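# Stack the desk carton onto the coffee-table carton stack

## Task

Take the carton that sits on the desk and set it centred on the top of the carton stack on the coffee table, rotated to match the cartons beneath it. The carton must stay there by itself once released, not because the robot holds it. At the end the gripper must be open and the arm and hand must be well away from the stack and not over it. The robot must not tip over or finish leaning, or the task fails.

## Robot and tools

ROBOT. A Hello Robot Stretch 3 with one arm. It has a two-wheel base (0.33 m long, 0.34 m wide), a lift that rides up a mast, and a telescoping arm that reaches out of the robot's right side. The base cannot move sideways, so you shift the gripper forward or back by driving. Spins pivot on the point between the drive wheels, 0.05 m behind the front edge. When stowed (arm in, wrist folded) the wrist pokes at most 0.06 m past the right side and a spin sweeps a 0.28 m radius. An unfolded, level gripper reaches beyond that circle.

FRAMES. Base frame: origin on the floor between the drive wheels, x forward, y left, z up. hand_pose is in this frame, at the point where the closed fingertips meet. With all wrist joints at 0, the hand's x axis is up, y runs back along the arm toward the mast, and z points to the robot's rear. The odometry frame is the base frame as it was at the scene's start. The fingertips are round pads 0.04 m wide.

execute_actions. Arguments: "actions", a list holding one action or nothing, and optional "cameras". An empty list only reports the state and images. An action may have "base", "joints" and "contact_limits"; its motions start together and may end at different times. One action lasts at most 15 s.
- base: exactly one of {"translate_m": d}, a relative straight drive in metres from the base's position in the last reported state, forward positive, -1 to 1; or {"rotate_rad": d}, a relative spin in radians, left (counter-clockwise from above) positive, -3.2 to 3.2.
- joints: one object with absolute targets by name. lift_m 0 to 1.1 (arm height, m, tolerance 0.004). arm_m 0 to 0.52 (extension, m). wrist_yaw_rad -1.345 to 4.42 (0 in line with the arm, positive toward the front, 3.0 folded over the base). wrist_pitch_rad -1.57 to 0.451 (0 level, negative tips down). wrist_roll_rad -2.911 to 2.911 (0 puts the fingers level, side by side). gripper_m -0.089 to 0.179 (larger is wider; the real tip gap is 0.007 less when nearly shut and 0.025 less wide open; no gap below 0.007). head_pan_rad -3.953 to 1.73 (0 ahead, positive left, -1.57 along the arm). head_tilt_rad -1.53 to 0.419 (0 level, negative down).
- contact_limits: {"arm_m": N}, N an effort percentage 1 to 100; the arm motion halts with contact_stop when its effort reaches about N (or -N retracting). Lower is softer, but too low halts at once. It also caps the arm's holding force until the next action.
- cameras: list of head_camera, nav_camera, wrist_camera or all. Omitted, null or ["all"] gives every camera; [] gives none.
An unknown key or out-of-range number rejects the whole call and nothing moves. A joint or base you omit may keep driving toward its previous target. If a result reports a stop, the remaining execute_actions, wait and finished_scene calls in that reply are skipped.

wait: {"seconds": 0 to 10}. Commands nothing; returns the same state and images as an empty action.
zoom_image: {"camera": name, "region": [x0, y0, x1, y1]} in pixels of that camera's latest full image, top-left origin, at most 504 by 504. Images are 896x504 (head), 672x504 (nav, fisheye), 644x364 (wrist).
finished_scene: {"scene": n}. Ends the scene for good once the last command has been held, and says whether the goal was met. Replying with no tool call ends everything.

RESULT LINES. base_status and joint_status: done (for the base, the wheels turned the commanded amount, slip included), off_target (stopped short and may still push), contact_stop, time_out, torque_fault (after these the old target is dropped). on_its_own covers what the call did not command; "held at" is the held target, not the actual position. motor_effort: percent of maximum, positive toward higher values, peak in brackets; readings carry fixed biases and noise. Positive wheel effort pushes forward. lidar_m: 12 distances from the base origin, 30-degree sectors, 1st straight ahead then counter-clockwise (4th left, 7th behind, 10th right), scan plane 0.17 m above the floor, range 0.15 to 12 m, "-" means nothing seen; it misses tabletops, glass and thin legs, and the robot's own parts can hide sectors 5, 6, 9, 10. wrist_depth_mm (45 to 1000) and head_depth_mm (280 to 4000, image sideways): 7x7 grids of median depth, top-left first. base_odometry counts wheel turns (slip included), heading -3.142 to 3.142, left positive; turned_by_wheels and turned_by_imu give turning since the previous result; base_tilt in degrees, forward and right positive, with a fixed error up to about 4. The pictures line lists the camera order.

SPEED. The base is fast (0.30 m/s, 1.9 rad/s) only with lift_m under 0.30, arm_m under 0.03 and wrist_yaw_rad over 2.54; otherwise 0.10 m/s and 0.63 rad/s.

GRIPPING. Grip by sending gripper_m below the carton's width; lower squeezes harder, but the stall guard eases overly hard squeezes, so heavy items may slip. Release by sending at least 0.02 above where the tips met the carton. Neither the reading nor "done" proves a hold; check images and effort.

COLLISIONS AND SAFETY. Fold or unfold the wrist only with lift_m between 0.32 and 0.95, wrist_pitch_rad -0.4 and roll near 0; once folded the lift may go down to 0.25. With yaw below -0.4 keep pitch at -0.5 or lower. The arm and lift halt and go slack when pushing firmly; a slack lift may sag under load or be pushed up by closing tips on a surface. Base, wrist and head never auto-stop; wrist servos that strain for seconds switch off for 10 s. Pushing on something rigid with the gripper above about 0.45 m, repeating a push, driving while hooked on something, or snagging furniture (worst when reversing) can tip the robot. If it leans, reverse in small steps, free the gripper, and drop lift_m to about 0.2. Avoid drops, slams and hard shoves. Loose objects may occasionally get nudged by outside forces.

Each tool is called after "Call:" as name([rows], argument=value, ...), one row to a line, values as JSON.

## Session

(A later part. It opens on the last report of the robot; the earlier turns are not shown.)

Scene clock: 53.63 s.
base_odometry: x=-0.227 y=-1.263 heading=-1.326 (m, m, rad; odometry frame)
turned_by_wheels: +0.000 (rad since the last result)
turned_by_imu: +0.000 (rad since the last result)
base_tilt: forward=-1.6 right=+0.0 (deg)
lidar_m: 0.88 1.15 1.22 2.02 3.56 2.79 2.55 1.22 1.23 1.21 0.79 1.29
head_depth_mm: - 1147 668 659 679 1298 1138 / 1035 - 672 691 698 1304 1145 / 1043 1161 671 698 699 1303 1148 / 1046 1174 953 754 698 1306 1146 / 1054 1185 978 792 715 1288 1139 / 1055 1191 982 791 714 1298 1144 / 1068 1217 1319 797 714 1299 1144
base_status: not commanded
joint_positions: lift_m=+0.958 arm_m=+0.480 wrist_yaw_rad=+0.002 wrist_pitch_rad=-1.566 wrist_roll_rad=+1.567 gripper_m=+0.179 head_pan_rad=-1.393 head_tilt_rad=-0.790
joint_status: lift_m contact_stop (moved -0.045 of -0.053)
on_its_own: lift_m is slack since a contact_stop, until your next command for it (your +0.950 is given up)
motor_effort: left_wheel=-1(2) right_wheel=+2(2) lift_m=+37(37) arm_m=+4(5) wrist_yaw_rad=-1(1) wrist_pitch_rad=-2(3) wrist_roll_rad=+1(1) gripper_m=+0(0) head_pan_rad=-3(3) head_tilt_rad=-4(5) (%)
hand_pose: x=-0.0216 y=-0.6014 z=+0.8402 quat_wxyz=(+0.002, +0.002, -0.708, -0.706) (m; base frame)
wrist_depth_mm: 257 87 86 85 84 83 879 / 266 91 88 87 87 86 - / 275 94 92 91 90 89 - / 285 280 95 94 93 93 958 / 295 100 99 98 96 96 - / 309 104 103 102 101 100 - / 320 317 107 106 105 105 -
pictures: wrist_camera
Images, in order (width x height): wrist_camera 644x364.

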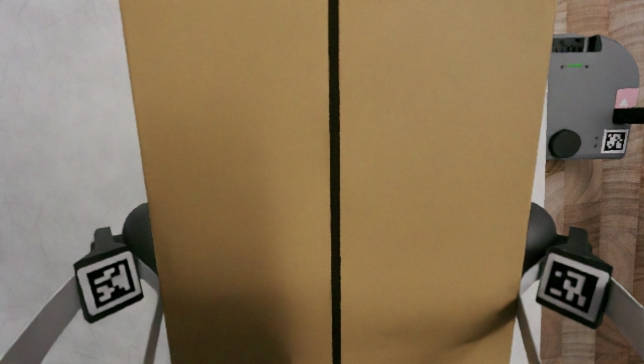

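Call:
execute_actions([
  {"joints":{"lift_m":0.975}},
], cameras=[])

Call:
execute_actions([
  {"joints":{"gripper_m":0.085}},
], cameras=["wrist_camera"])

Call:
execute_actions([
  {"joints":{"lift_m":1.1}},
], cameras=["head_camera","wrist_camera"])

Scene clock: 55.47 s.
base_odometry: x=-0.227 y=-1.263 heading=-1.326 (m, m, rad; odometry frame)
turned_by_wheels: +0.000 (rad since the last result)
turned_by_imu: +0.000 (rad since the last result)
base_tilt: forward=-1.6 right=+0.0 (deg)
lidar_m: 0.87 1.15 1.22 2.01 3.57 2.79 2.55 1.22 1.23 1.21 0.79 1.29
head_depth_mm: - 1144 640 655 680 1296 1143 / 1032 - 641 691 697 1302 1142 / 1038 1159 645 694 698 1292 1141 / 1047 1167 948 754 698 1298 1140 / 1050 1176 984 793 714 1289 1150 / 1060 1179 981 797 714 1297 1145 / 1066 1219 1327 796 714 1301 1143
base_status: not commanded
joint_positions: lift_m=+0.975 arm_m=+0.480 wrist_yaw_rad=+0.002 wrist_pitch_rad=-1.564 wrist_roll_rad=+1.567 gripper_m=+0.179 head_pan_rad=-1.393 head_tilt_rad=-0.790
joint_status: all done
motor_effort: left_wheel=-1(1) right_wheel=+1(2) lift_m=+47(49) arm_m=+4(4) wrist_yaw_rad=-1(1) wrist_pitch_rad=-3(4) wrist_roll_rad=+1(1) gripper_m=-1(1) head_pan_rad=-3(3) head_tilt_rad=-4(4) (%)
hand_pose: x=-0.0216 y=-0.6020 z=+0.8570 quat_wxyz=(+0.002, +0.002, -0.709, -0.705) (m; base frame)
wrist_depth_mm: 271 87 85 84 83 83 885 / 281 90 88 87 86 85 - / 291 94 91 91 89 89 - / 301 296 95 94 93 92 - / 314 100 99 98 97 96 - / 324 105 103 102 101 100 - / 340 333 108 106 105 105 -
pictures: none
No camera images: the call's "cameras" was empty. Leave "cameras" out to get every camera's image.

Scene clock: 57.03 s.
base_odometry: x=-0.227 y=-1.263 heading=-1.326 (m, m, rad; odometry frame)
turned_by_wheels: +0.000 (rad since the last result)
turned_by_imu: +0.000 (rad since the last result)
base_tilt: forward=-1.5 right=+0.1 (deg)
lidar_m: 0.87 1.15 1.22 2.01 3.57 2.79 2.55 1.22 1.23 1.21 0.79 1.29
head_depth_mm: - 1140 671 657 683 1289 1142 / 1033 - 668 692 698 1295 1140 / 1039 1163 669 695 698 1298 1149 / 1049 1167 988 752 699 1299 1137 / 1055 1176 986 795 716 1289 1151 / 1059 1181 984 792 714 1297 1142 / 1064 1217 1320 791 717 1293 1149
base_status: not commanded
joint_positions: lift_m=+0.975 arm_m=+0.480 wrist_yaw_rad=+0.002 wrist_pitch_rad=-1.567 wrist_roll_rad=+1.567 gripper_m=+0.087 head_pan_rad=-1.393 head_tilt_rad=-0.790
joint_status: all done
motor_effort: left_wheel=-1(1) right_wheel=+1(1) lift_m=+36(47) arm_m=+4(4) wrist_yaw_rad=-1(1) wrist_pitch_rad=-2(3) wrist_roll_rad=+1(1) gripper_m=-33(99) head_pan_rad=-3(3) head_tilt_rad=-4(4) (%)
hand_pose: x=-0.0216 y=-0.6013 z=+0.8574 quat_wxyz=(+0.002, +0.002, -0.708, -0.706) (m; base frame)
wrist_depth_mm: 272 267 102 101 100 100 872 / 281 277 105 104 103 103 - / 290 289 109 108 107 107 - / 304 301 113 112 111 284 - / 313 309 117 116 115 115 - / 331 - 122 121 120 120 - / 343 338 128 126 124 322 -
pictures: wrist_camera
Images, in order (width x height): wrist_camera 644x364.

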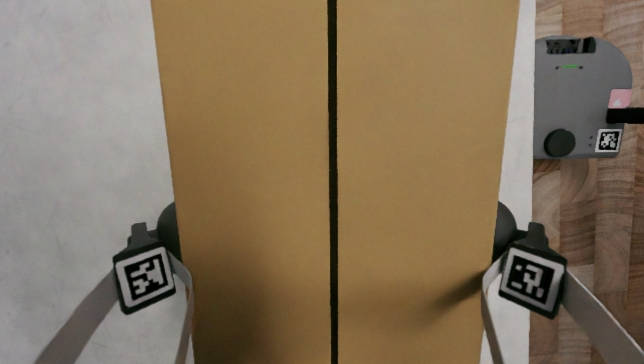

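Scene clock: 59.00 s.
base_odometry: x=-0.227 y=-1.263 heading=-1.326 (m, m, rad; odometry frame)
turned_by_wheels: +0.000 (rad since the last result)
turned_by_imu: +0.000 (rad since the last result)
base_tilt: forward=-1.4 right=+0.0 (deg)
lidar_m: 0.87 1.15 1.23 2.02 3.56 2.79 2.55 1.22 1.23 1.21 0.79 1.29
head_depth_mm: 1046 1098 556 734 681 1294 1136 / 1054 614 586 751 697 1313 1138 / 1040 613 585 754 696 1302 1137 / 1046 1148 923 795 699 1302 1142 / 1049 1171 981 794 716 1293 1145 / 1060 1187 984 796 717 1302 1137 / 1062 1214 1317 793 716 1305 1151
base_status: not commanded
joint_positions: lift_m=+1.100 arm_m=+0.480 wrist_yaw_rad=+0.002 wrist_pitch_rad=-1.565 wrist_roll_rad=+1.567 gripper_m=+0.090 head_pan_rad=-1.393 head_tilt_rad=-0.790
joint_status: all done
motor_effort: left_wheel=+0(1) right_wheel=+1(1) lift_m=+48(51) arm_m=+4(4) wrist_yaw_rad=-1(2) wrist_pitch_rad=-3(3) wrist_roll_rad=+1(1) gripper_m=-25(33) head_pan_rad=-3(3) head_tilt_rad=-5(4) (%)
hand_pose: x=-0.0216 y=-0.6017 z=+0.9820 quat_wxyz=(+0.002, +0.002, -0.709, -0.705) (m; base frame)
wrist_depth_mm: 386 383 108 107 106 107 - / 400 397 112 111 110 109 - / 416 409 116 115 114 113 - / 432 425 120 119 118 - - / 449 440 125 124 123 - - / 465 464 130 128 127 129 - / 483 482 136 134 133 - -
pictures: head_camera (sideways: a quarter turn clockwise sets it upright), wrist_camera
Images, in order (width x height): head_camera 896x504, wrist_camera 644x364.

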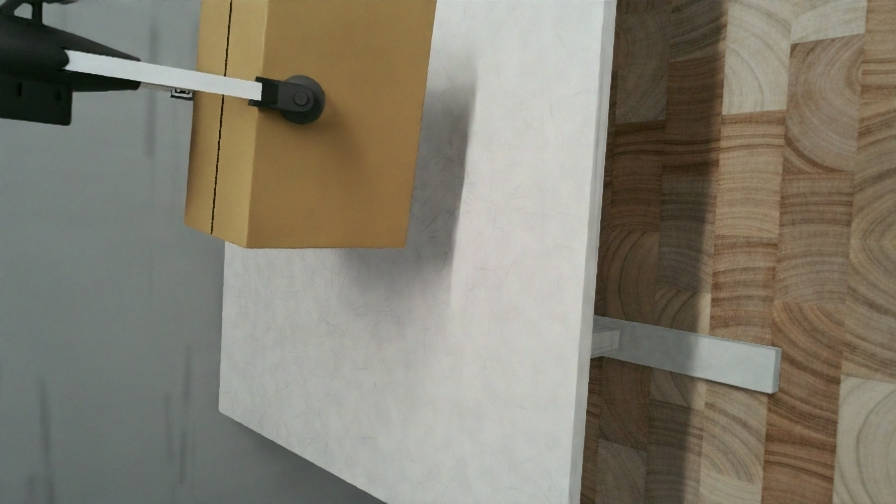

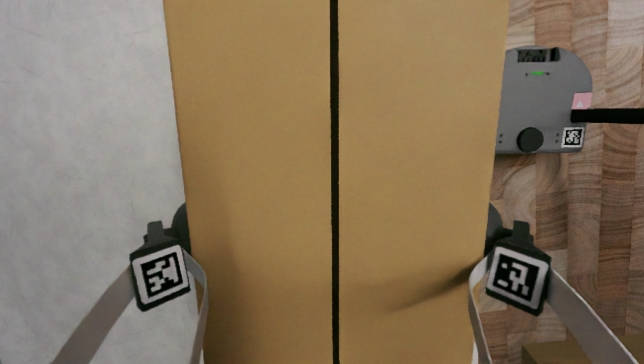

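Call:
execute_actions([
  {"joints":{"arm_m":0.12}},
], cameras=[])

Call:
execute_actions([
  {"base":{"rotate_rad":1.866},"joints":{"head_pan_rad":-0.15,"head_tilt_rad":-0.45}},
])

Scene clock: 64.73 s.
base_odometry: x=-0.227 y=-1.263 heading=-1.326 (m, m, rad; odometry frame)
turned_by_wheels: +0.000 (rad since the last result)
turned_by_imu: -0.001 (rad since the last result)
base_tilt: forward=-1.6 right=+0.0 (deg)
lidar_m: 0.88 1.15 1.22 2.01 3.59 2.79 2.55 1.22 1.23 1.21 0.79 1.29
head_depth_mm: - - - 773 316 291 396 / 1035 1145 - 780 320 290 1096 / 1043 1165 985 795 317 305 1103 / 1043 1166 983 796 317 329 1125 / 1052 1176 982 774 317 345 1141 / 1063 1184 981 795 696 1258 1135 / 1066 1211 1328 792 715 1292 1143
base_status: not commanded
joint_positions: lift_m=+1.100 arm_m=+0.120 wrist_yaw_rad=+0.002 wrist_pitch_rad=-1.565 wrist_roll_rad=+1.567 gripper_m=+0.090 head_pan_rad=-1.393 head_tilt_rad=-0.790
joint_status: all done
motor_effort: left_wheel=+0(0) right_wheel=+1(1) lift_m=+47(47) arm_m=-6(4) wrist_yaw_rad=-1(1) wrist_pitch_rad=-3(3) wrist_roll_rad=+1(1) gripper_m=-25(25) head_pan_rad=-2(3) head_tilt_rad=-5(4) (%)
hand_pose: x=-0.0216 y=-0.2424 z=+0.9820 quat_wxyz=(+0.002, +0.002, -0.709, -0.705) (m; base frame)
wrist_depth_mm: 388 382 108 107 107 107 - / 405 399 112 111 110 - - / 421 411 116 115 114 115 - / 432 430 120 119 118 - - / 447 446 125 124 122 - - / 475 461 130 129 127 129 - / 490 486 136 134 133 - -
pictures: none
No camera images: the call's "cameras" was empty. Leave "cameras" out to get every camera's image.

Scene clock: 68.63 s.
base_odometry: x=-0.227 y=-1.263 heading=+0.540 (m, m, rad; odometry frame)
turned_by_wheels: +1.866 (rad since the last result)
turned_by_imu: +1.848 (rad since the last result)
base_tilt: forward=-1.4 right=+0.0 (deg)
lidar_m: 2.02 3.17 2.57 2.55 1.51 1.22 0.79 1.33 1.20 0.87 1.22 2.02
head_depth_mm: 2976 3216 3498 2887 2126 1622 1340 / 3000 3240 3536 2927 2105 1629 1343 / 3002 3235 3556 2867 2110 1634 1344 / 2973 3197 3509 2497 2081 1654 1338 / 2992 3259 2190 2414 2097 1638 1333 / 2984 3257 3439 2428 2089 1633 1337 / 3050 3235 3442 2340 2080 1631 1340
base_status: done
joint_positions: lift_m=+1.100 arm_m=+0.120 wrist_yaw_rad=+0.002 wrist_pitch_rad=-1.565 wrist_roll_rad=+1.567 gripper_m=+0.090 head_pan_rad=-0.157 head_tilt_rad=-0.458
joint_status: all done
motor_effort: left_wheel=-2(7) right_wheel=+2(4) lift_m=+47(47) arm_m=-6(6) wrist_yaw_rad=-1(0) wrist_pitch_rad=-3(3) wrist_roll_rad=+1(1) gripper_m=-25(25) head_pan_rad=+3(42) head_tilt_rad=+3(25) (%)
hand_pose: x=-0.0216 y=-0.2424 z=+0.9820 quat_wxyz=(+0.002, +0.002, -0.709, -0.705) (m; base frame)
wrist_depth_mm: - - 108 107 106 107 - / - - 112 111 110 - - / 910 - 116 115 114 115 - / - - 120 119 118 - - / - - 125 124 123 - - / - - 130 129 127 129 - / - - 136 134 133 - -
pictures: head_camera (sideways: a quarter turn clockwise sets it upright), nav_camera (sideways: a quarter turn counterclockwise sets it upright), wrist_camera
Images, in order (width x height): head_camera 896x504, nav_camera 672x504, wrist_camera 644x364.

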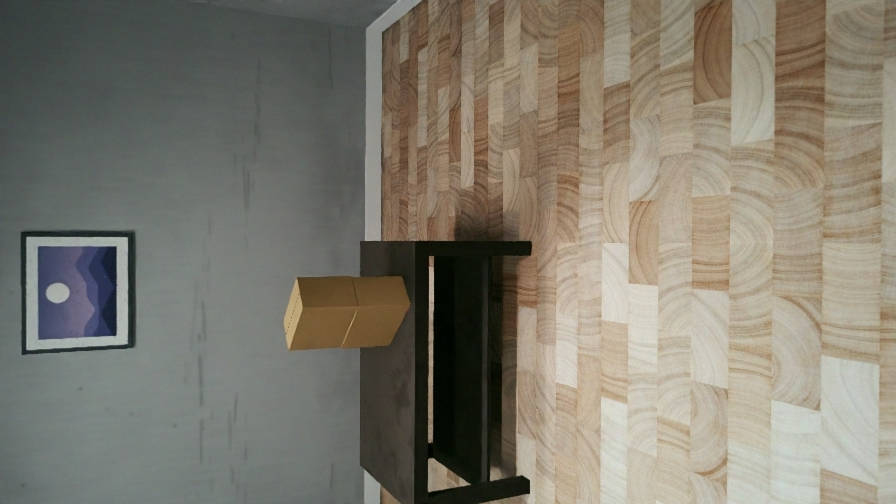

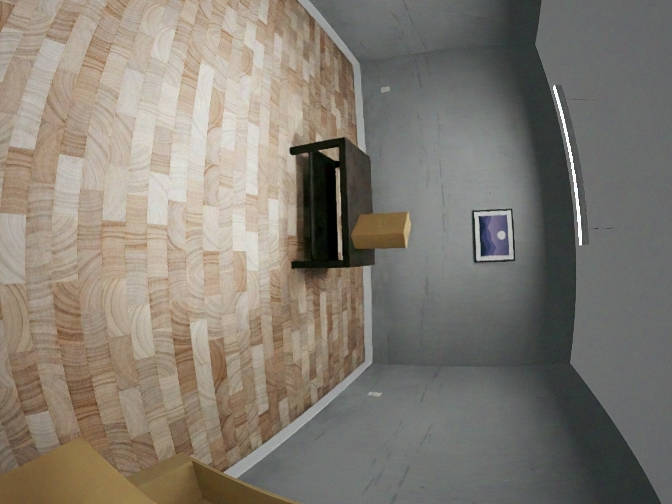

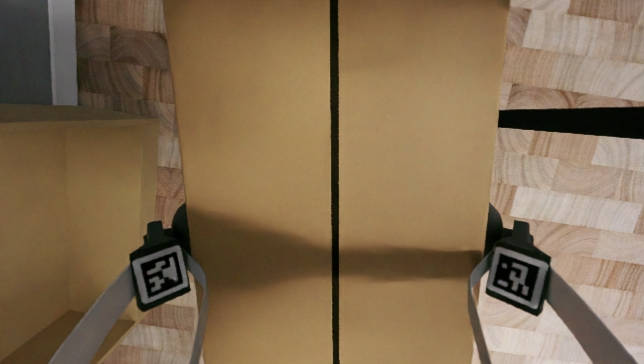

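Call:
zoom_image(camera="head_camera", region=[260,220,460,380])

Region (260, 220, 460, 380) of head_camera's 896x504 image, scaled by 2.520, with more detail than that image has; it fills the top 403 rows of this view, and the rest is white.

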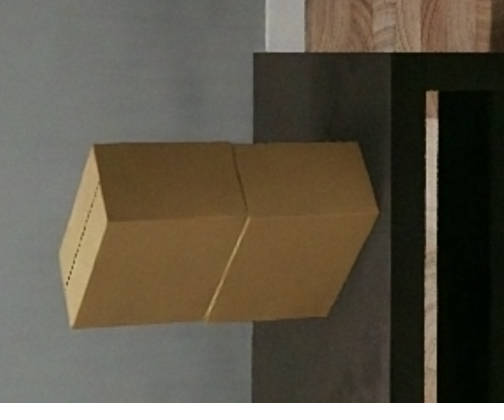

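Call:
execute_actions([
  {"base":{"translate_m":1.0}},
], cameras=[])

Call:
execute_actions([
  {"base":{"translate_m":0.5},"joints":{"head_tilt_rad":-0.7}},
], cameras=["head_camera","nav_camera"])

Scene clock: 82.57 s.
base_odometry: x=+0.631 y=-0.749 heading=+0.539 (m, m, rad; odometry frame)
turned_by_wheels: +0.000 (rad since the last result)
turned_by_imu: +0.001 (rad since the last result)
base_tilt: forward=-1.6 right=+0.0 (deg)
lidar_m: 1.53 1.24 2.43 2.42 2.64 1.90 1.78 1.37 1.05 1.34 1.48 1.04
head_depth_mm: 2144 2338 2490 2631 2087 1642 1341 / 2157 2308 2486 2691 2082 1648 1340 / 2167 2328 2554 2660 1431 1492 1347 / 2160 2312 2513 1192 1260 1552 1342 / 2126 2353 2541 1314 1323 1539 1348 / 2160 2344 2542 2690 1368 1534 1341 / 2191 2358 2542 2712 1379 1552 1344
base_status: done
joint_positions: lift_m=+1.100 arm_m=+0.120 wrist_yaw_rad=+0.002 wrist_pitch_rad=-1.565 wrist_roll_rad=+1.567 gripper_m=+0.090 head_pan_rad=-0.157 head_tilt_rad=-0.458
joint_status: not commanded
motor_effort: left_wheel=-2(5) right_wheel=+2(5) lift_m=+47(48) arm_m=-6(6) wrist_yaw_rad=-1(1) wrist_pitch_rad=-3(3) wrist_roll_rad=+1(1) gripper_m=-24(24) head_pan_rad=+4(4) head_tilt_rad=+3(3) (%)
hand_pose: x=-0.0216 y=-0.2424 z=+0.9820 quat_wxyz=(+0.002, +0.002, -0.709, -0.705) (m; base frame)
wrist_depth_mm: 949 - 108 107 106 107 - / - - 112 111 110 - - / - - 116 114 114 114 - / - - 120 119 118 - - / - - 125 124 123 - - / - - 130 129 127 129 - / - - 136 134 133 - -
pictures: none
No camera images: the call's "cameras" was empty. Leave "cameras" out to get every camera's image.

Scene clock: 89.07 s.
base_odometry: x=+1.060 y=-0.492 heading=+0.539 (m, m, rad; odometry frame)
turned_by_wheels: +0.000 (rad since the last result)
turned_by_imu: +0.000 (rad since the last result)
base_tilt: forward=-1.7 right=+0.1 (deg)
lidar_m: 2.07 0.81 2.36 2.34 2.55 2.33 2.28 1.70 1.29 1.42 1.57 0.57
head_depth_mm: 1747 1975 2226 1999 1630 1360 1177 / 1750 1963 2204 2001 1094 950 1157 / 1760 1963 2216 780 861 962 1185 / 1751 1972 2189 786 871 960 1180 / 1757 1977 2228 921 1014 960 1186 / 1764 1987 2255 1310 1058 957 1180 / 1756 1988 2252 1308 1066 960 1178
base_status: done
joint_positions: lift_m=+1.100 arm_m=+0.120 wrist_yaw_rad=+0.002 wrist_pitch_rad=-1.565 wrist_roll_rad=+1.567 gripper_m=+0.090 head_pan_rad=-0.157 head_tilt_rad=-0.691
joint_status: all done
motor_effort: left_wheel=-2(3) right_wheel=+2(6) lift_m=+48(47) arm_m=-6(6) wrist_yaw_rad=-2(1) wrist_pitch_rad=-3(3) wrist_roll_rad=+1(1) gripper_m=-24(24) head_pan_rad=+4(3) head_tilt_rad=-4(20) (%)
hand_pose: x=-0.0216 y=-0.2424 z=+0.9820 quat_wxyz=(+0.002, +0.002, -0.709, -0.705) (m; base frame)
wrist_depth_mm: - - 108 107 106 107 - / - - 112 111 110 - - / - - 116 115 114 114 - / - - 120 119 118 - - / - - 125 124 123 - - / - - 130 129 127 129 - / - - 136 134 133 - -
pictures: head_camera (sideways: a quarter turn clockwise sets it upright), nav_camera (sideways: a quarter turn counterclockwise sets it upright)
Images, in order (width x height): head_camera 896x504, nav_camera 672x504.

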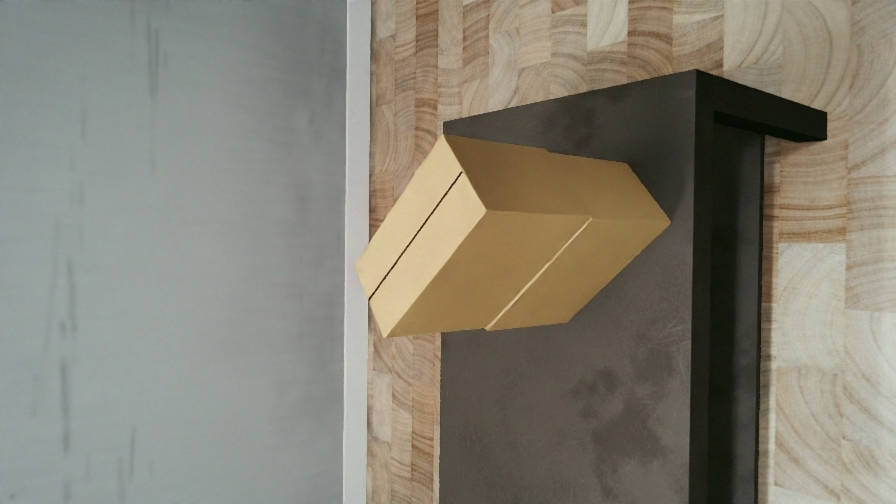

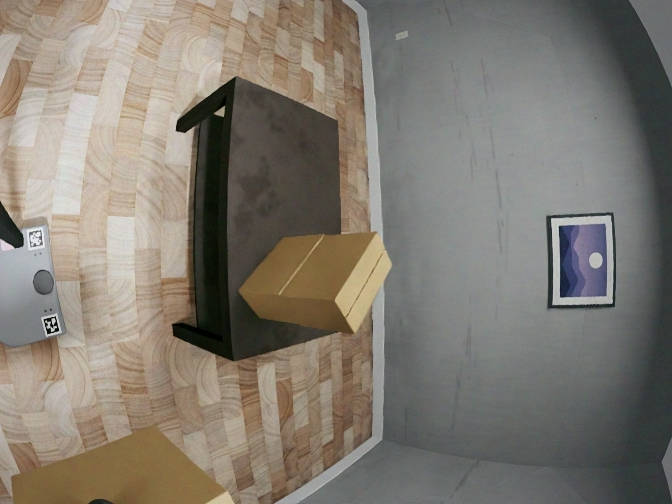

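Call:
execute_actions([
  {"base":{"translate_m":0.09}},
], cameras=[])

Call:
execute_actions([
  {"base":{"rotate_rad":1.43},"joints":{"wrist_roll_rad":2.48,"head_pan_rad":-1.57,"head_tilt_rad":-0.75}},
])

Scene clock: 93.57 s.
base_odometry: x=+1.137 y=-0.446 heading=+0.539 (m, m, rad; odometry frame)
turned_by_wheels: +0.000 (rad since the last result)
turned_by_imu: -0.001 (rad since the last result)
base_tilt: forward=-1.5 right=-0.1 (deg)
lidar_m: 1.97 0.74 0.76 2.32 2.55 2.41 2.37 1.72 1.35 1.43 1.58 0.49
head_depth_mm: 1670 1871 2103 2018 1631 1339 1185 / 1657 1884 2134 1991 1005 896 1072 / 1677 1879 2144 750 684 846 1123 / 1684 1887 2130 748 765 866 1116 / 1698 1878 2117 1184 982 893 1118 / 1694 1901 2136 2015 1060 890 1123 / 1697 1888 2163 1988 1061 895 1137
base_status: done
joint_positions: lift_m=+1.100 arm_m=+0.120 wrist_yaw_rad=+0.002 wrist_pitch_rad=-1.565 wrist_roll_rad=+1.567 gripper_m=+0.090 head_pan_rad=-0.157 head_tilt_rad=-0.691
joint_status: not commanded
motor_effort: left_wheel=-2(1) right_wheel=+2(5) lift_m=+48(47) arm_m=-6(6) wrist_yaw_rad=-2(1) wrist_pitch_rad=-3(3) wrist_roll_rad=+1(1) gripper_m=-24(24) head_pan_rad=+4(3) head_tilt_rad=-4(4) (%)
hand_pose: x=-0.0216 y=-0.2424 z=+0.9820 quat_wxyz=(+0.002, +0.002, -0.709, -0.705) (m; base frame)
wrist_depth_mm: - - 108 107 106 107 - / - - 112 111 110 - - / - - 116 115 114 115 - / - - 120 119 118 - - / - - 125 124 123 - - / - - 130 129 127 129 - / - - 136 134 133 767 -
pictures: none
No camera images: the call's "cameras" was empty. Leave "cameras" out to get every camera's image.

Scene clock: 96.77 s.
base_odometry: x=+1.137 y=-0.446 heading=+1.969 (m, m, rad; odometry frame)
turned_by_wheels: +1.430 (rad since the last result)
turned_by_imu: +1.416 (rad since the last result)
base_tilt: forward=-1.6 right=+0.0 (deg)
lidar_m: 2.33 2.42 2.40 2.37 1.88 1.34 1.43 1.49 0.49 0.97 1.12 0.74
head_depth_mm: - 1962 2134 - 323 291 1096 / - - - - 327 291 - / - - - - 331 291 303 / 1697 1894 - 414 331 299 399 / 1701 1909 2149 578 343 1002 1158 / 1708 1947 2204 1246 950 907 1160 / 1732 1946 2186 1228 1016 928 1152
base_status: done
joint_positions: lift_m=+1.100 arm_m=+0.120 wrist_yaw_rad=+0.002 wrist_pitch_rad=-1.564 wrist_roll_rad=+2.476 gripper_m=+0.090 head_pan_rad=-1.563 head_tilt_rad=-0.741
joint_status: all done
motor_effort: left_wheel=-2(7) right_wheel=+2(4) lift_m=+47(47) arm_m=-6(6) wrist_yaw_rad=-1(0) wrist_pitch_rad=-3(3) wrist_roll_rad=+1(2) gripper_m=-24(24) head_pan_rad=-3(41) head_tilt_rad=-4(10) (%)
hand_pose: x=-0.0214 y=-0.2426 z=+0.9820 quat_wxyz=(-0.309, -0.308, -0.638, -0.634) (m; base frame)
wrist_depth_mm: - - 108 107 106 107 - / - - 112 111 110 - - / - - 116 115 114 - - / - - 120 119 118 - - / - - 125 124 123 - - / - 763 130 128 128 129 - / - 381 135 134 132 - -
pictures: head_camera (sideways: a quarter turn clockwise sets it upright), nav_camera (sideways: a quarter turn counterclockwise sets it upright), wrist_camera
Images, in order (width x height): head_camera 896x504, nav_camera 672x504, wrist_camera 644x364.

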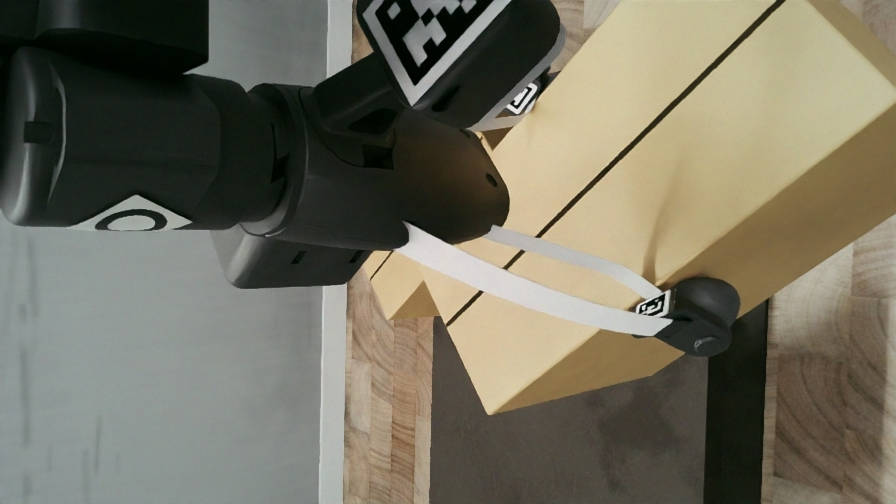

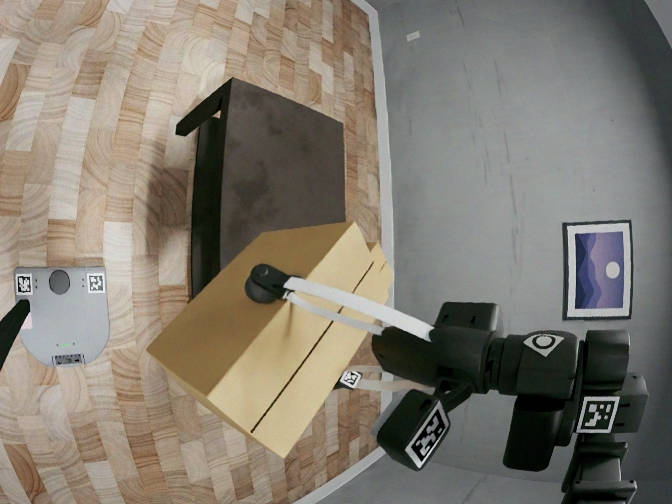

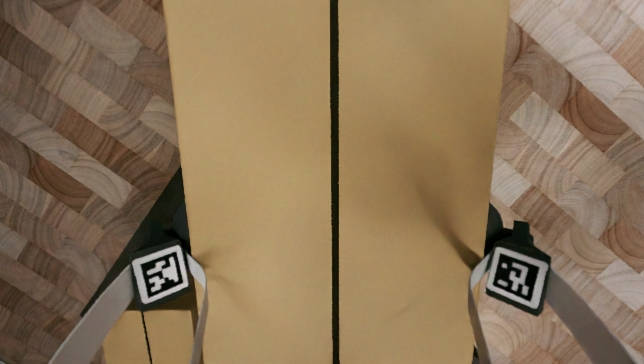

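Call:
execute_actions([
  {"joints":{"arm_m":0.3,"head_tilt_rad":-0.65}},
])

Scene clock: 100.10 s.
base_odometry: x=+1.137 y=-0.446 heading=+1.969 (m, m, rad; odometry frame)
turned_by_wheels: +0.000 (rad since the last result)
turned_by_imu: -0.001 (rad since the last result)
base_tilt: forward=-1.7 right=-0.1 (deg)
lidar_m: 2.32 2.42 2.41 2.37 1.88 1.34 1.43 1.50 0.49 0.97 1.12 0.74
head_depth_mm: 1618 1824 2114 2119 475 1363 1155 / - 1822 2173 452 395 853 970 / - - 2164 450 394 463 1081 / 1675 1849 2016 451 474 872 1078 / 1702 1873 2093 507 1007 916 1090 / 1695 1879 2137 2118 1104 914 1105 / 1688 1905 2141 2117 1096 915 1107
base_status: not commanded
joint_positions: lift_m=+1.100 arm_m=+0.300 wrist_yaw_rad=+0.002 wrist_pitch_rad=-1.563 wrist_roll_rad=+2.477 gripper_m=+0.090 head_pan_rad=-1.563 head_tilt_rad=-0.655
joint_status: all done
motor_effort: left_wheel=-2(2) right_wheel=+2(2) lift_m=+48(48) arm_m=+5(5) wrist_yaw_rad=-2(1) wrist_pitch_rad=-4(4) wrist_roll_rad=+1(1) gripper_m=-24(24) head_pan_rad=-3(4) head_tilt_rad=+2(13) (%)
hand_pose: x=-0.0214 y=-0.4220 z=+0.9820 quat_wxyz=(-0.310, -0.308, -0.638, -0.634) (m; base frame)
wrist_depth_mm: - - 108 107 106 107 - / - - 112 111 110 - - / - - 115 115 114 - - / - - 120 119 118 - - / - - 125 124 122 - - / - - 130 128 127 129 - / - - 136 134 133 772 -
pictures: head_camera (sideways: a quarter turn clockwise sets it upright), nav_camera (sideways: a quarter turn counterclockwise sets it upright), wrist_camera
Images, in order (width x height): head_camera 896x504, nav_camera 672x504, wrist_camera 644x364.

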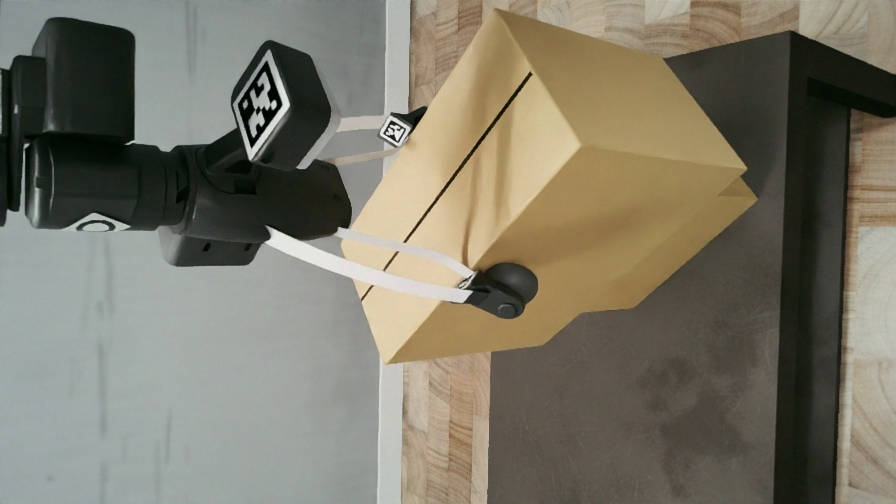

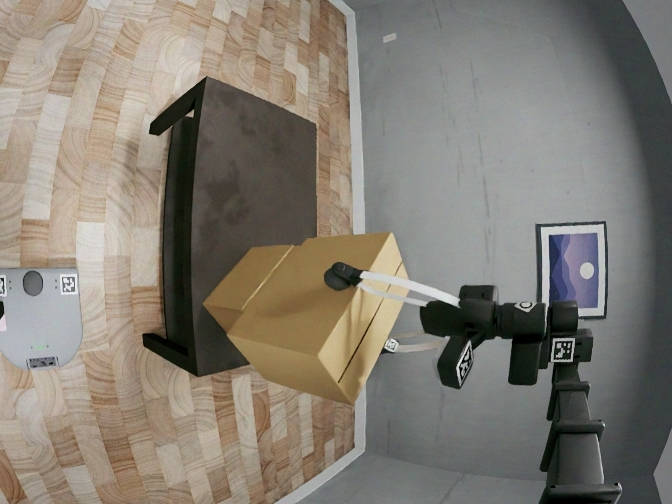

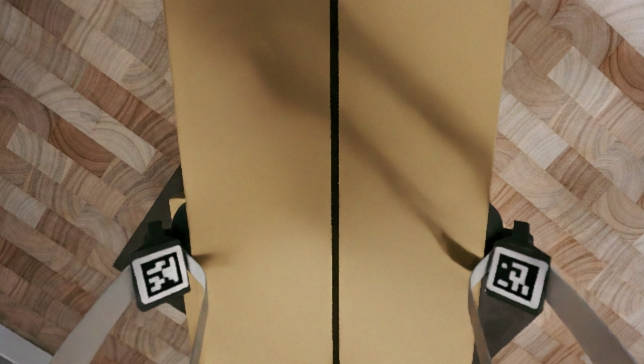

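Call:
execute_actions([
  {"joints":{"arm_m":0.45},"contact_limits":{"arm_m":15}},
])

Scene clock: 102.87 s.
base_odometry: x=+1.137 y=-0.446 heading=+1.969 (m, m, rad; odometry frame)
turned_by_wheels: +0.000 (rad since the last result)
turned_by_imu: -0.001 (rad since the last result)
base_tilt: forward=-1.7 right=+0.0 (deg)
lidar_m: 2.32 2.42 2.41 2.37 1.88 1.34 1.43 1.50 0.49 0.97 1.12 0.74
head_depth_mm: 1665 1860 2080 2105 1668 1360 1149 / 1709 1825 2027 544 770 894 971 / - - 603 514 656 806 1080 / 1673 1879 604 597 773 874 1090 / 1689 1873 1994 1032 1038 914 1083 / 1675 1872 2140 2117 1101 916 1107 / 1697 1894 2120 2094 1099 915 1105
base_status: not commanded
joint_positions: lift_m=+1.100 arm_m=+0.450 wrist_yaw_rad=+0.002 wrist_pitch_rad=-1.563 wrist_roll_rad=+2.477 gripper_m=+0.090 head_pan_rad=-1.563 head_tilt_rad=-0.655
joint_status: all done
motor_effort: left_wheel=-2(2) right_wheel=+2(2) lift_m=+47(47) arm_m=+5(5) wrist_yaw_rad=-1(1) wrist_pitch_rad=-4(4) wrist_roll_rad=+1(1) gripper_m=-24(24) head_pan_rad=-3(3) head_tilt_rad=+2(2) (%)
contact_limits: arm_m 15 (drawing in: default 29, maximum 46; extending or still: default 38, maximum 62)
hand_pose: x=-0.0214 y=-0.5721 z=+0.9820 quat_wxyz=(-0.310, -0.308, -0.638, -0.634) (m; base frame)
wrist_depth_mm: - - 108 107 106 107 - / - - 112 111 110 - - / - - 116 115 114 - - / - - 120 119 118 - - / - - 125 124 123 410 - / - - 130 129 128 129 - / - - 136 134 133 764 -
pictures: head_camera (sideways: a quarter turn clockwise sets it upright), nav_camera (sideways: a quarter turn counterclockwise sets it upright), wrist_camera
Images, in order (width x height): head_camera 896x504, nav_camera 672x504, wrist_camera 644x364.

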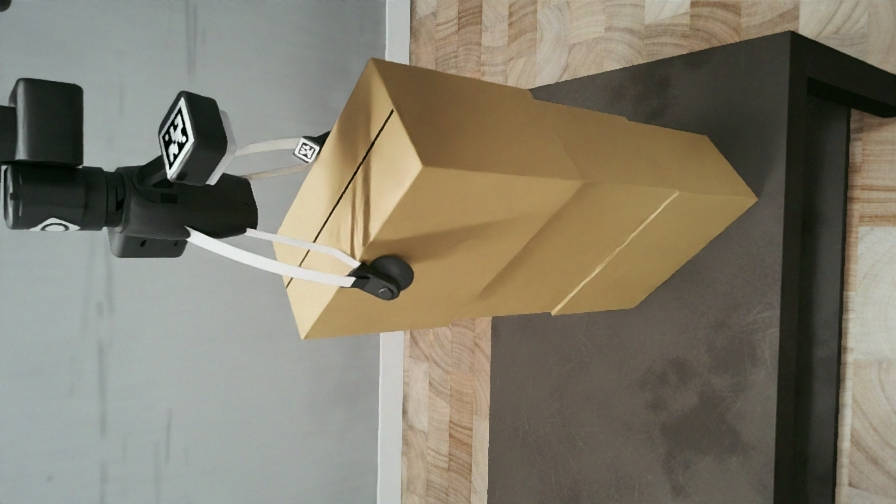

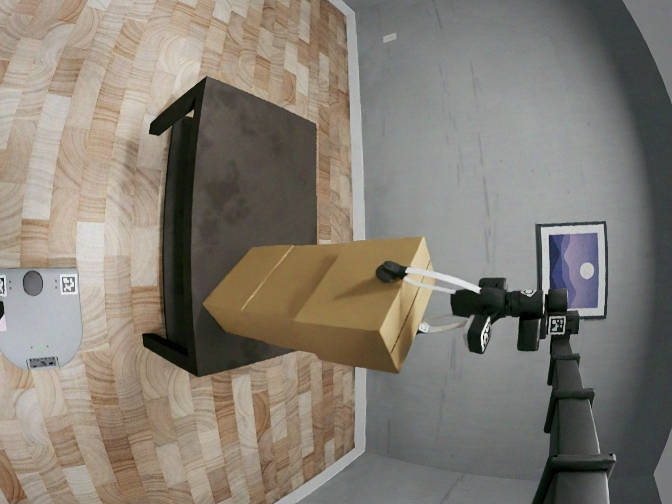

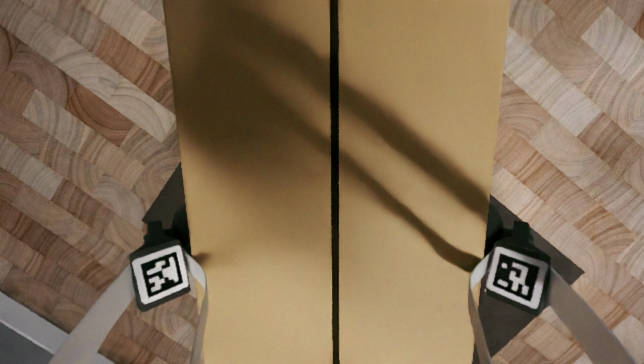

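Call:
zoom_image(camera="head_camera", region=[400,50,800,360])

Region (400, 50, 800, 360) of head_camera's 896x504 image, scaled by 1.260, with more detail than that image has; it fills the top 391 rows of this view, and the rest is white.

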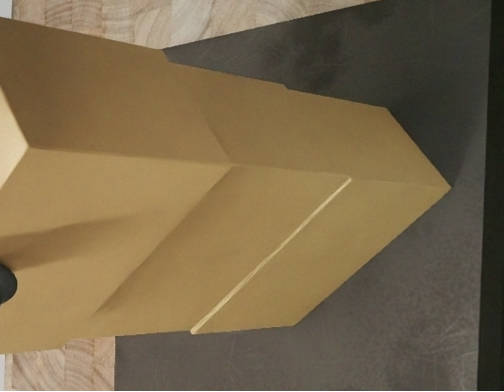

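Call:
execute_actions([
  {"base":{"translate_m":0.007},"joints":{"arm_m":0.459}},
], cameras=[])

Call:
execute_actions([
  {"joints":{"lift_m":1.085}},
], cameras=["head_camera"])

Call:
zoom_image(camera="head_camera", region=[400,50,800,360])

Scene clock: 105.93 s.
base_odometry: x=+1.134 y=-0.440 heading=+1.969 (m, m, rad; odometry frame)
turned_by_wheels: +0.000 (rad since the last result)
turned_by_imu: -0.001 (rad since the last result)
base_tilt: forward=-1.4 right=+0.1 (deg)
lidar_m: 2.32 2.41 2.41 2.36 1.88 1.35 1.44 1.50 0.50 0.97 1.11 0.74
head_depth_mm: 1651 1854 2080 2105 1669 1335 1134 / 1710 1858 2001 558 759 894 1011 / - - 603 522 667 819 1071 / 1668 1900 602 610 784 875 1084 / 1685 1885 1991 1245 1067 916 1087 / 1689 1888 2110 2096 1099 912 1113 / 1706 1882 2148 2102 1098 914 1109
base_status: done
joint_positions: lift_m=+1.100 arm_m=+0.459 wrist_yaw_rad=+0.002 wrist_pitch_rad=-1.563 wrist_roll_rad=+2.477 gripper_m=+0.090 head_pan_rad=-1.563 head_tilt_rad=-0.655
joint_status: all done
motor_effort: left_wheel=-2(3) right_wheel=+1(5) lift_m=+48(48) arm_m=+5(6) wrist_yaw_rad=-1(1) wrist_pitch_rad=-4(4) wrist_roll_rad=+1(1) gripper_m=-24(25) head_pan_rad=-3(4) head_tilt_rad=+3(2) (%)
hand_pose: x=-0.0214 y=-0.5811 z=+0.9820 quat_wxyz=(-0.310, -0.308, -0.638, -0.634) (m; base frame)
wrist_depth_mm: - - 108 107 106 107 - / - - 112 111 110 - - / - - 116 115 114 - - / - - 120 119 118 - - / - - 125 124 122 410 - / - - 130 129 127 129 - / - - 136 134 133 763 -
pictures: none
No camera images: the call's "cameras" was empty. Leave "cameras" out to get every camera's image.

Scene clock: 106.77 s.
base_odometry: x=+1.134 y=-0.440 heading=+1.969 (m, m, rad; odometry frame)
turned_by_wheels: +0.000 (rad since the last result)
turned_by_imu: +0.000 (rad since the last result)
base_tilt: forward=-1.5 right=+0.1 (deg)
lidar_m: 2.32 2.41 2.41 2.37 1.88 1.35 1.44 1.50 0.50 0.97 1.11 0.74
head_depth_mm: 1679 1850 2099 2097 1677 1336 1137 / 1679 1819 2011 557 759 896 1008 / - - 606 533 620 821 1088 / 1679 1896 636 606 783 868 1080 / 1703 1876 1994 1038 1070 911 1083 / 1702 1881 2124 2130 1096 913 1107 / 1691 1883 2129 2105 1096 911 1111
base_status: not commanded
joint_positions: lift_m=+1.085 arm_m=+0.459 wrist_yaw_rad=+0.002 wrist_pitch_rad=-1.563 wrist_roll_rad=+2.477 gripper_m=+0.090 head_pan_rad=-1.563 head_tilt_rad=-0.655
joint_status: all done
motor_effort: left_wheel=-2(2) right_wheel=+1(1) lift_m=+31(42) arm_m=+5(5) wrist_yaw_rad=-1(2) wrist_pitch_rad=-4(4) wrist_roll_rad=+1(1) gripper_m=-25(24) head_pan_rad=-3(4) head_tilt_rad=+2(2) (%)
hand_pose: x=-0.0214 y=-0.5811 z=+0.9675 quat_wxyz=(-0.310, -0.308, -0.638, -0.634) (m; base frame)
wrist_depth_mm: - - 108 107 106 107 - / - - 112 111 110 - - / - - 116 115 114 - - / - - 120 119 118 - - / - - 125 124 123 401 - / - - 130 129 127 128 - / - - 136 134 133 759 -
pictures: head_camera (sideways: a quarter turn clockwise sets it upright)
Images, in order (width x height): head_camera 896x504.

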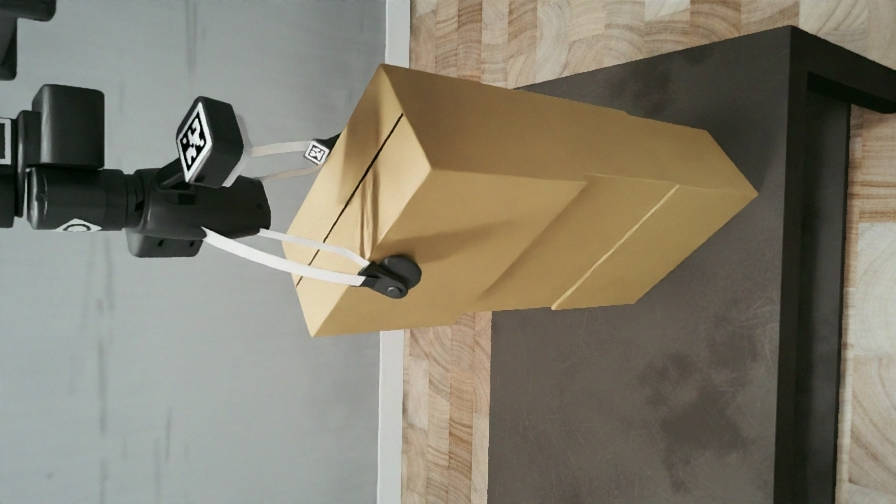

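Region (400, 50, 800, 360) of head_camera's 896x504 image, scaled by 1.260, with more detail than that image has; it fills the top 391 rows of this view, and the rest is white.

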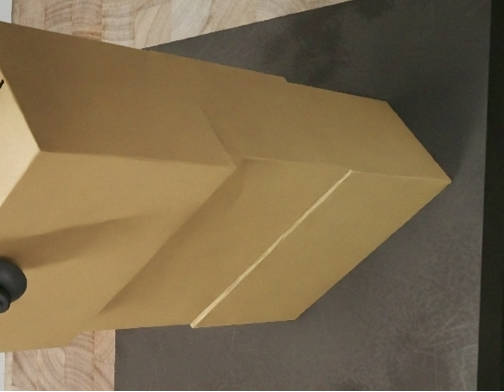

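Call:
execute_actions([
  {"base":{"translate_m":-0.003},"joints":{"wrist_roll_rad":2.43}},
], cameras=["head_camera","wrist_camera"])

Call:
zoom_image(camera="head_camera", region=[400,50,800,360])

Scene clock: 109.50 s.
base_odometry: x=+1.135 y=-0.442 heading=+1.969 (m, m, rad; odometry frame)
turned_by_wheels: +0.000 (rad since the last result)
turned_by_imu: -0.001 (rad since the last result)
base_tilt: forward=-1.7 right=+0.1 (deg)
lidar_m: 2.32 2.42 2.41 2.37 1.88 1.35 1.44 1.50 0.49 0.97 1.11 0.74
head_depth_mm: 1687 1840 2088 2116 1673 1361 1155 / 1667 1831 2011 558 764 894 973 / - - 606 533 660 814 1083 / 1685 1902 634 613 781 872 1086 / 1683 1864 1990 1038 1032 909 1088 / 1689 1881 2131 2104 1104 916 1107 / 1684 1883 2136 2097 1090 913 1105
base_status: done
joint_positions: lift_m=+1.085 arm_m=+0.459 wrist_yaw_rad=+0.002 wrist_pitch_rad=-1.563 wrist_roll_rad=+2.434 gripper_m=+0.090 head_pan_rad=-1.563 head_tilt_rad=-0.655
joint_status: all done
motor_effort: left_wheel=-2(7) right_wheel=+1(4) lift_m=+31(31) arm_m=+5(5) wrist_yaw_rad=-1(1) wrist_pitch_rad=-4(4) wrist_roll_rad=-2(2) gripper_m=-24(25) head_pan_rad=-3(3) head_tilt_rad=+2(2) (%)
hand_pose: x=-0.0214 y=-0.5811 z=+0.9675 quat_wxyz=(-0.296, -0.295, -0.645, -0.640) (m; base frame)
wrist_depth_mm: - - 108 107 106 107 - / - - 112 111 110 - - / - - 116 115 114 - - / - - 120 119 118 - - / - - 125 124 123 404 - / - - 130 129 127 129 - / - - 136 135 133 753 -
pictures: head_camera (sideways: a quarter turn clockwise sets it upright), wrist_camera
Images, in order (width x height): head_camera 896x504, wrist_camera 644x364.

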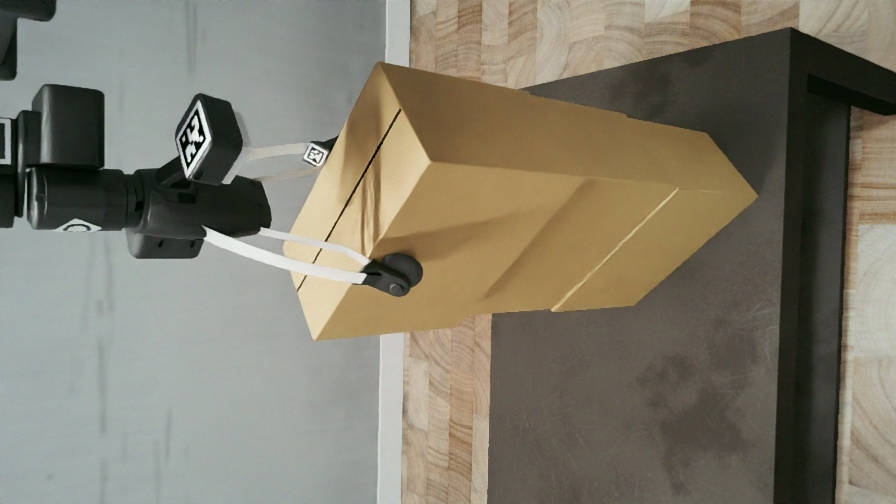

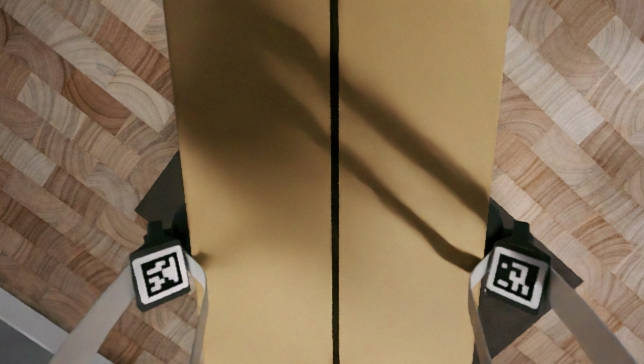

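Region (400, 50, 800, 360) of head_camera's 896x504 image, scaled by 1.260, with more detail than that image has; it fills the top 391 rows of this view, and the rest is white.

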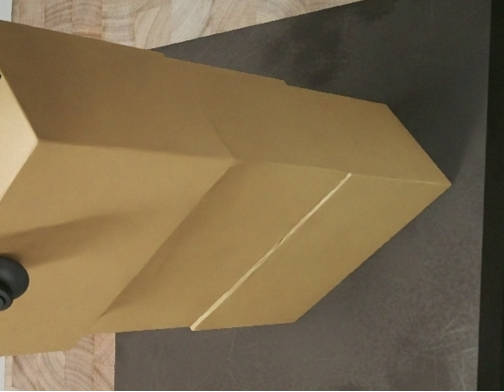

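Call:
execute_actions([
  {"joints":{"lift_m":1.065}},
], cameras=["head_camera"])

Call:
zoom_image(camera="head_camera", region=[400,50,800,360])

Scene clock: 111.50 s.
base_odometry: x=+1.135 y=-0.442 heading=+1.969 (m, m, rad; odometry frame)
turned_by_wheels: +0.000 (rad since the last result)
turned_by_imu: +0.000 (rad since the last result)
base_tilt: forward=-1.6 right=+0.2 (deg)
lidar_m: 2.32 2.41 2.40 2.37 1.89 1.34 1.44 1.50 0.49 0.97 1.12 0.74
head_depth_mm: 1713 1847 2073 2119 1687 1368 1156 / 1641 1836 2056 559 762 891 1009 / - - 631 541 626 813 1087 / 1673 1872 664 608 779 873 1082 / 1678 1873 1999 824 1040 915 1086 / 1677 1910 2144 2111 1098 915 1084 / 1697 1888 2132 2112 1095 919 1109
base_status: not commanded
joint_positions: lift_m=+1.072 arm_m=+0.459 wrist_yaw_rad=+0.002 wrist_pitch_rad=-1.565 wrist_roll_rad=+2.434 gripper_m=+0.090 head_pan_rad=-1.563 head_tilt_rad=-0.655
joint_status: lift_m contact_stop (moved -0.013 of -0.020)
on_its_own: lift_m is slack since a contact_stop, until your next command for it (your +1.065 is given up)
motor_effort: left_wheel=+0(2) right_wheel=+0(1) lift_m=+38(37) arm_m=+4(5) wrist_yaw_rad=+0(1) wrist_pitch_rad=-3(4) wrist_roll_rad=-2(2) gripper_m=-25(25) head_pan_rad=-3(4) head_tilt_rad=+1(2) (%)
hand_pose: x=-0.0214 y=-0.5807 z=+0.9547 quat_wxyz=(-0.296, -0.295, -0.644, -0.641) (m; base frame)
wrist_depth_mm: - - 108 107 106 107 973 / - - 112 110 110 - - / - - 115 114 113 - - / - - 120 119 118 - - / - - 124 123 122 399 - / - - 130 128 127 129 - / - - 136 134 133 738 -
pictures: head_camera (sideways: a quarter turn clockwise sets it upright)
Images, in order (width x height): head_camera 896x504.

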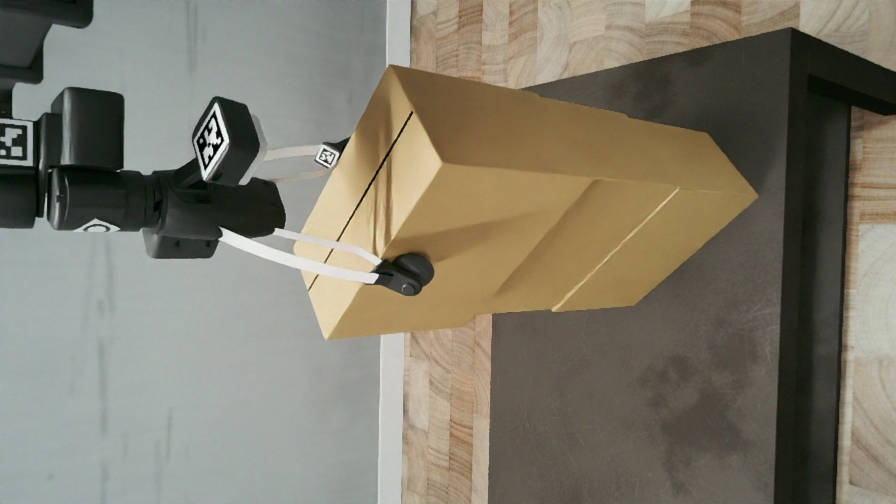

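Region (400, 50, 800, 360) of head_camera's 896x504 image, scaled by 1.260, with more detail than that image has; it fills the top 391 rows of this view, and the rest is white.

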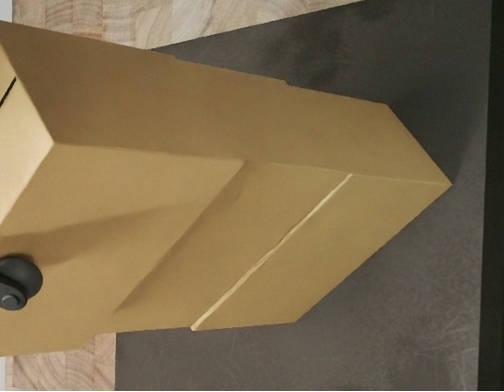

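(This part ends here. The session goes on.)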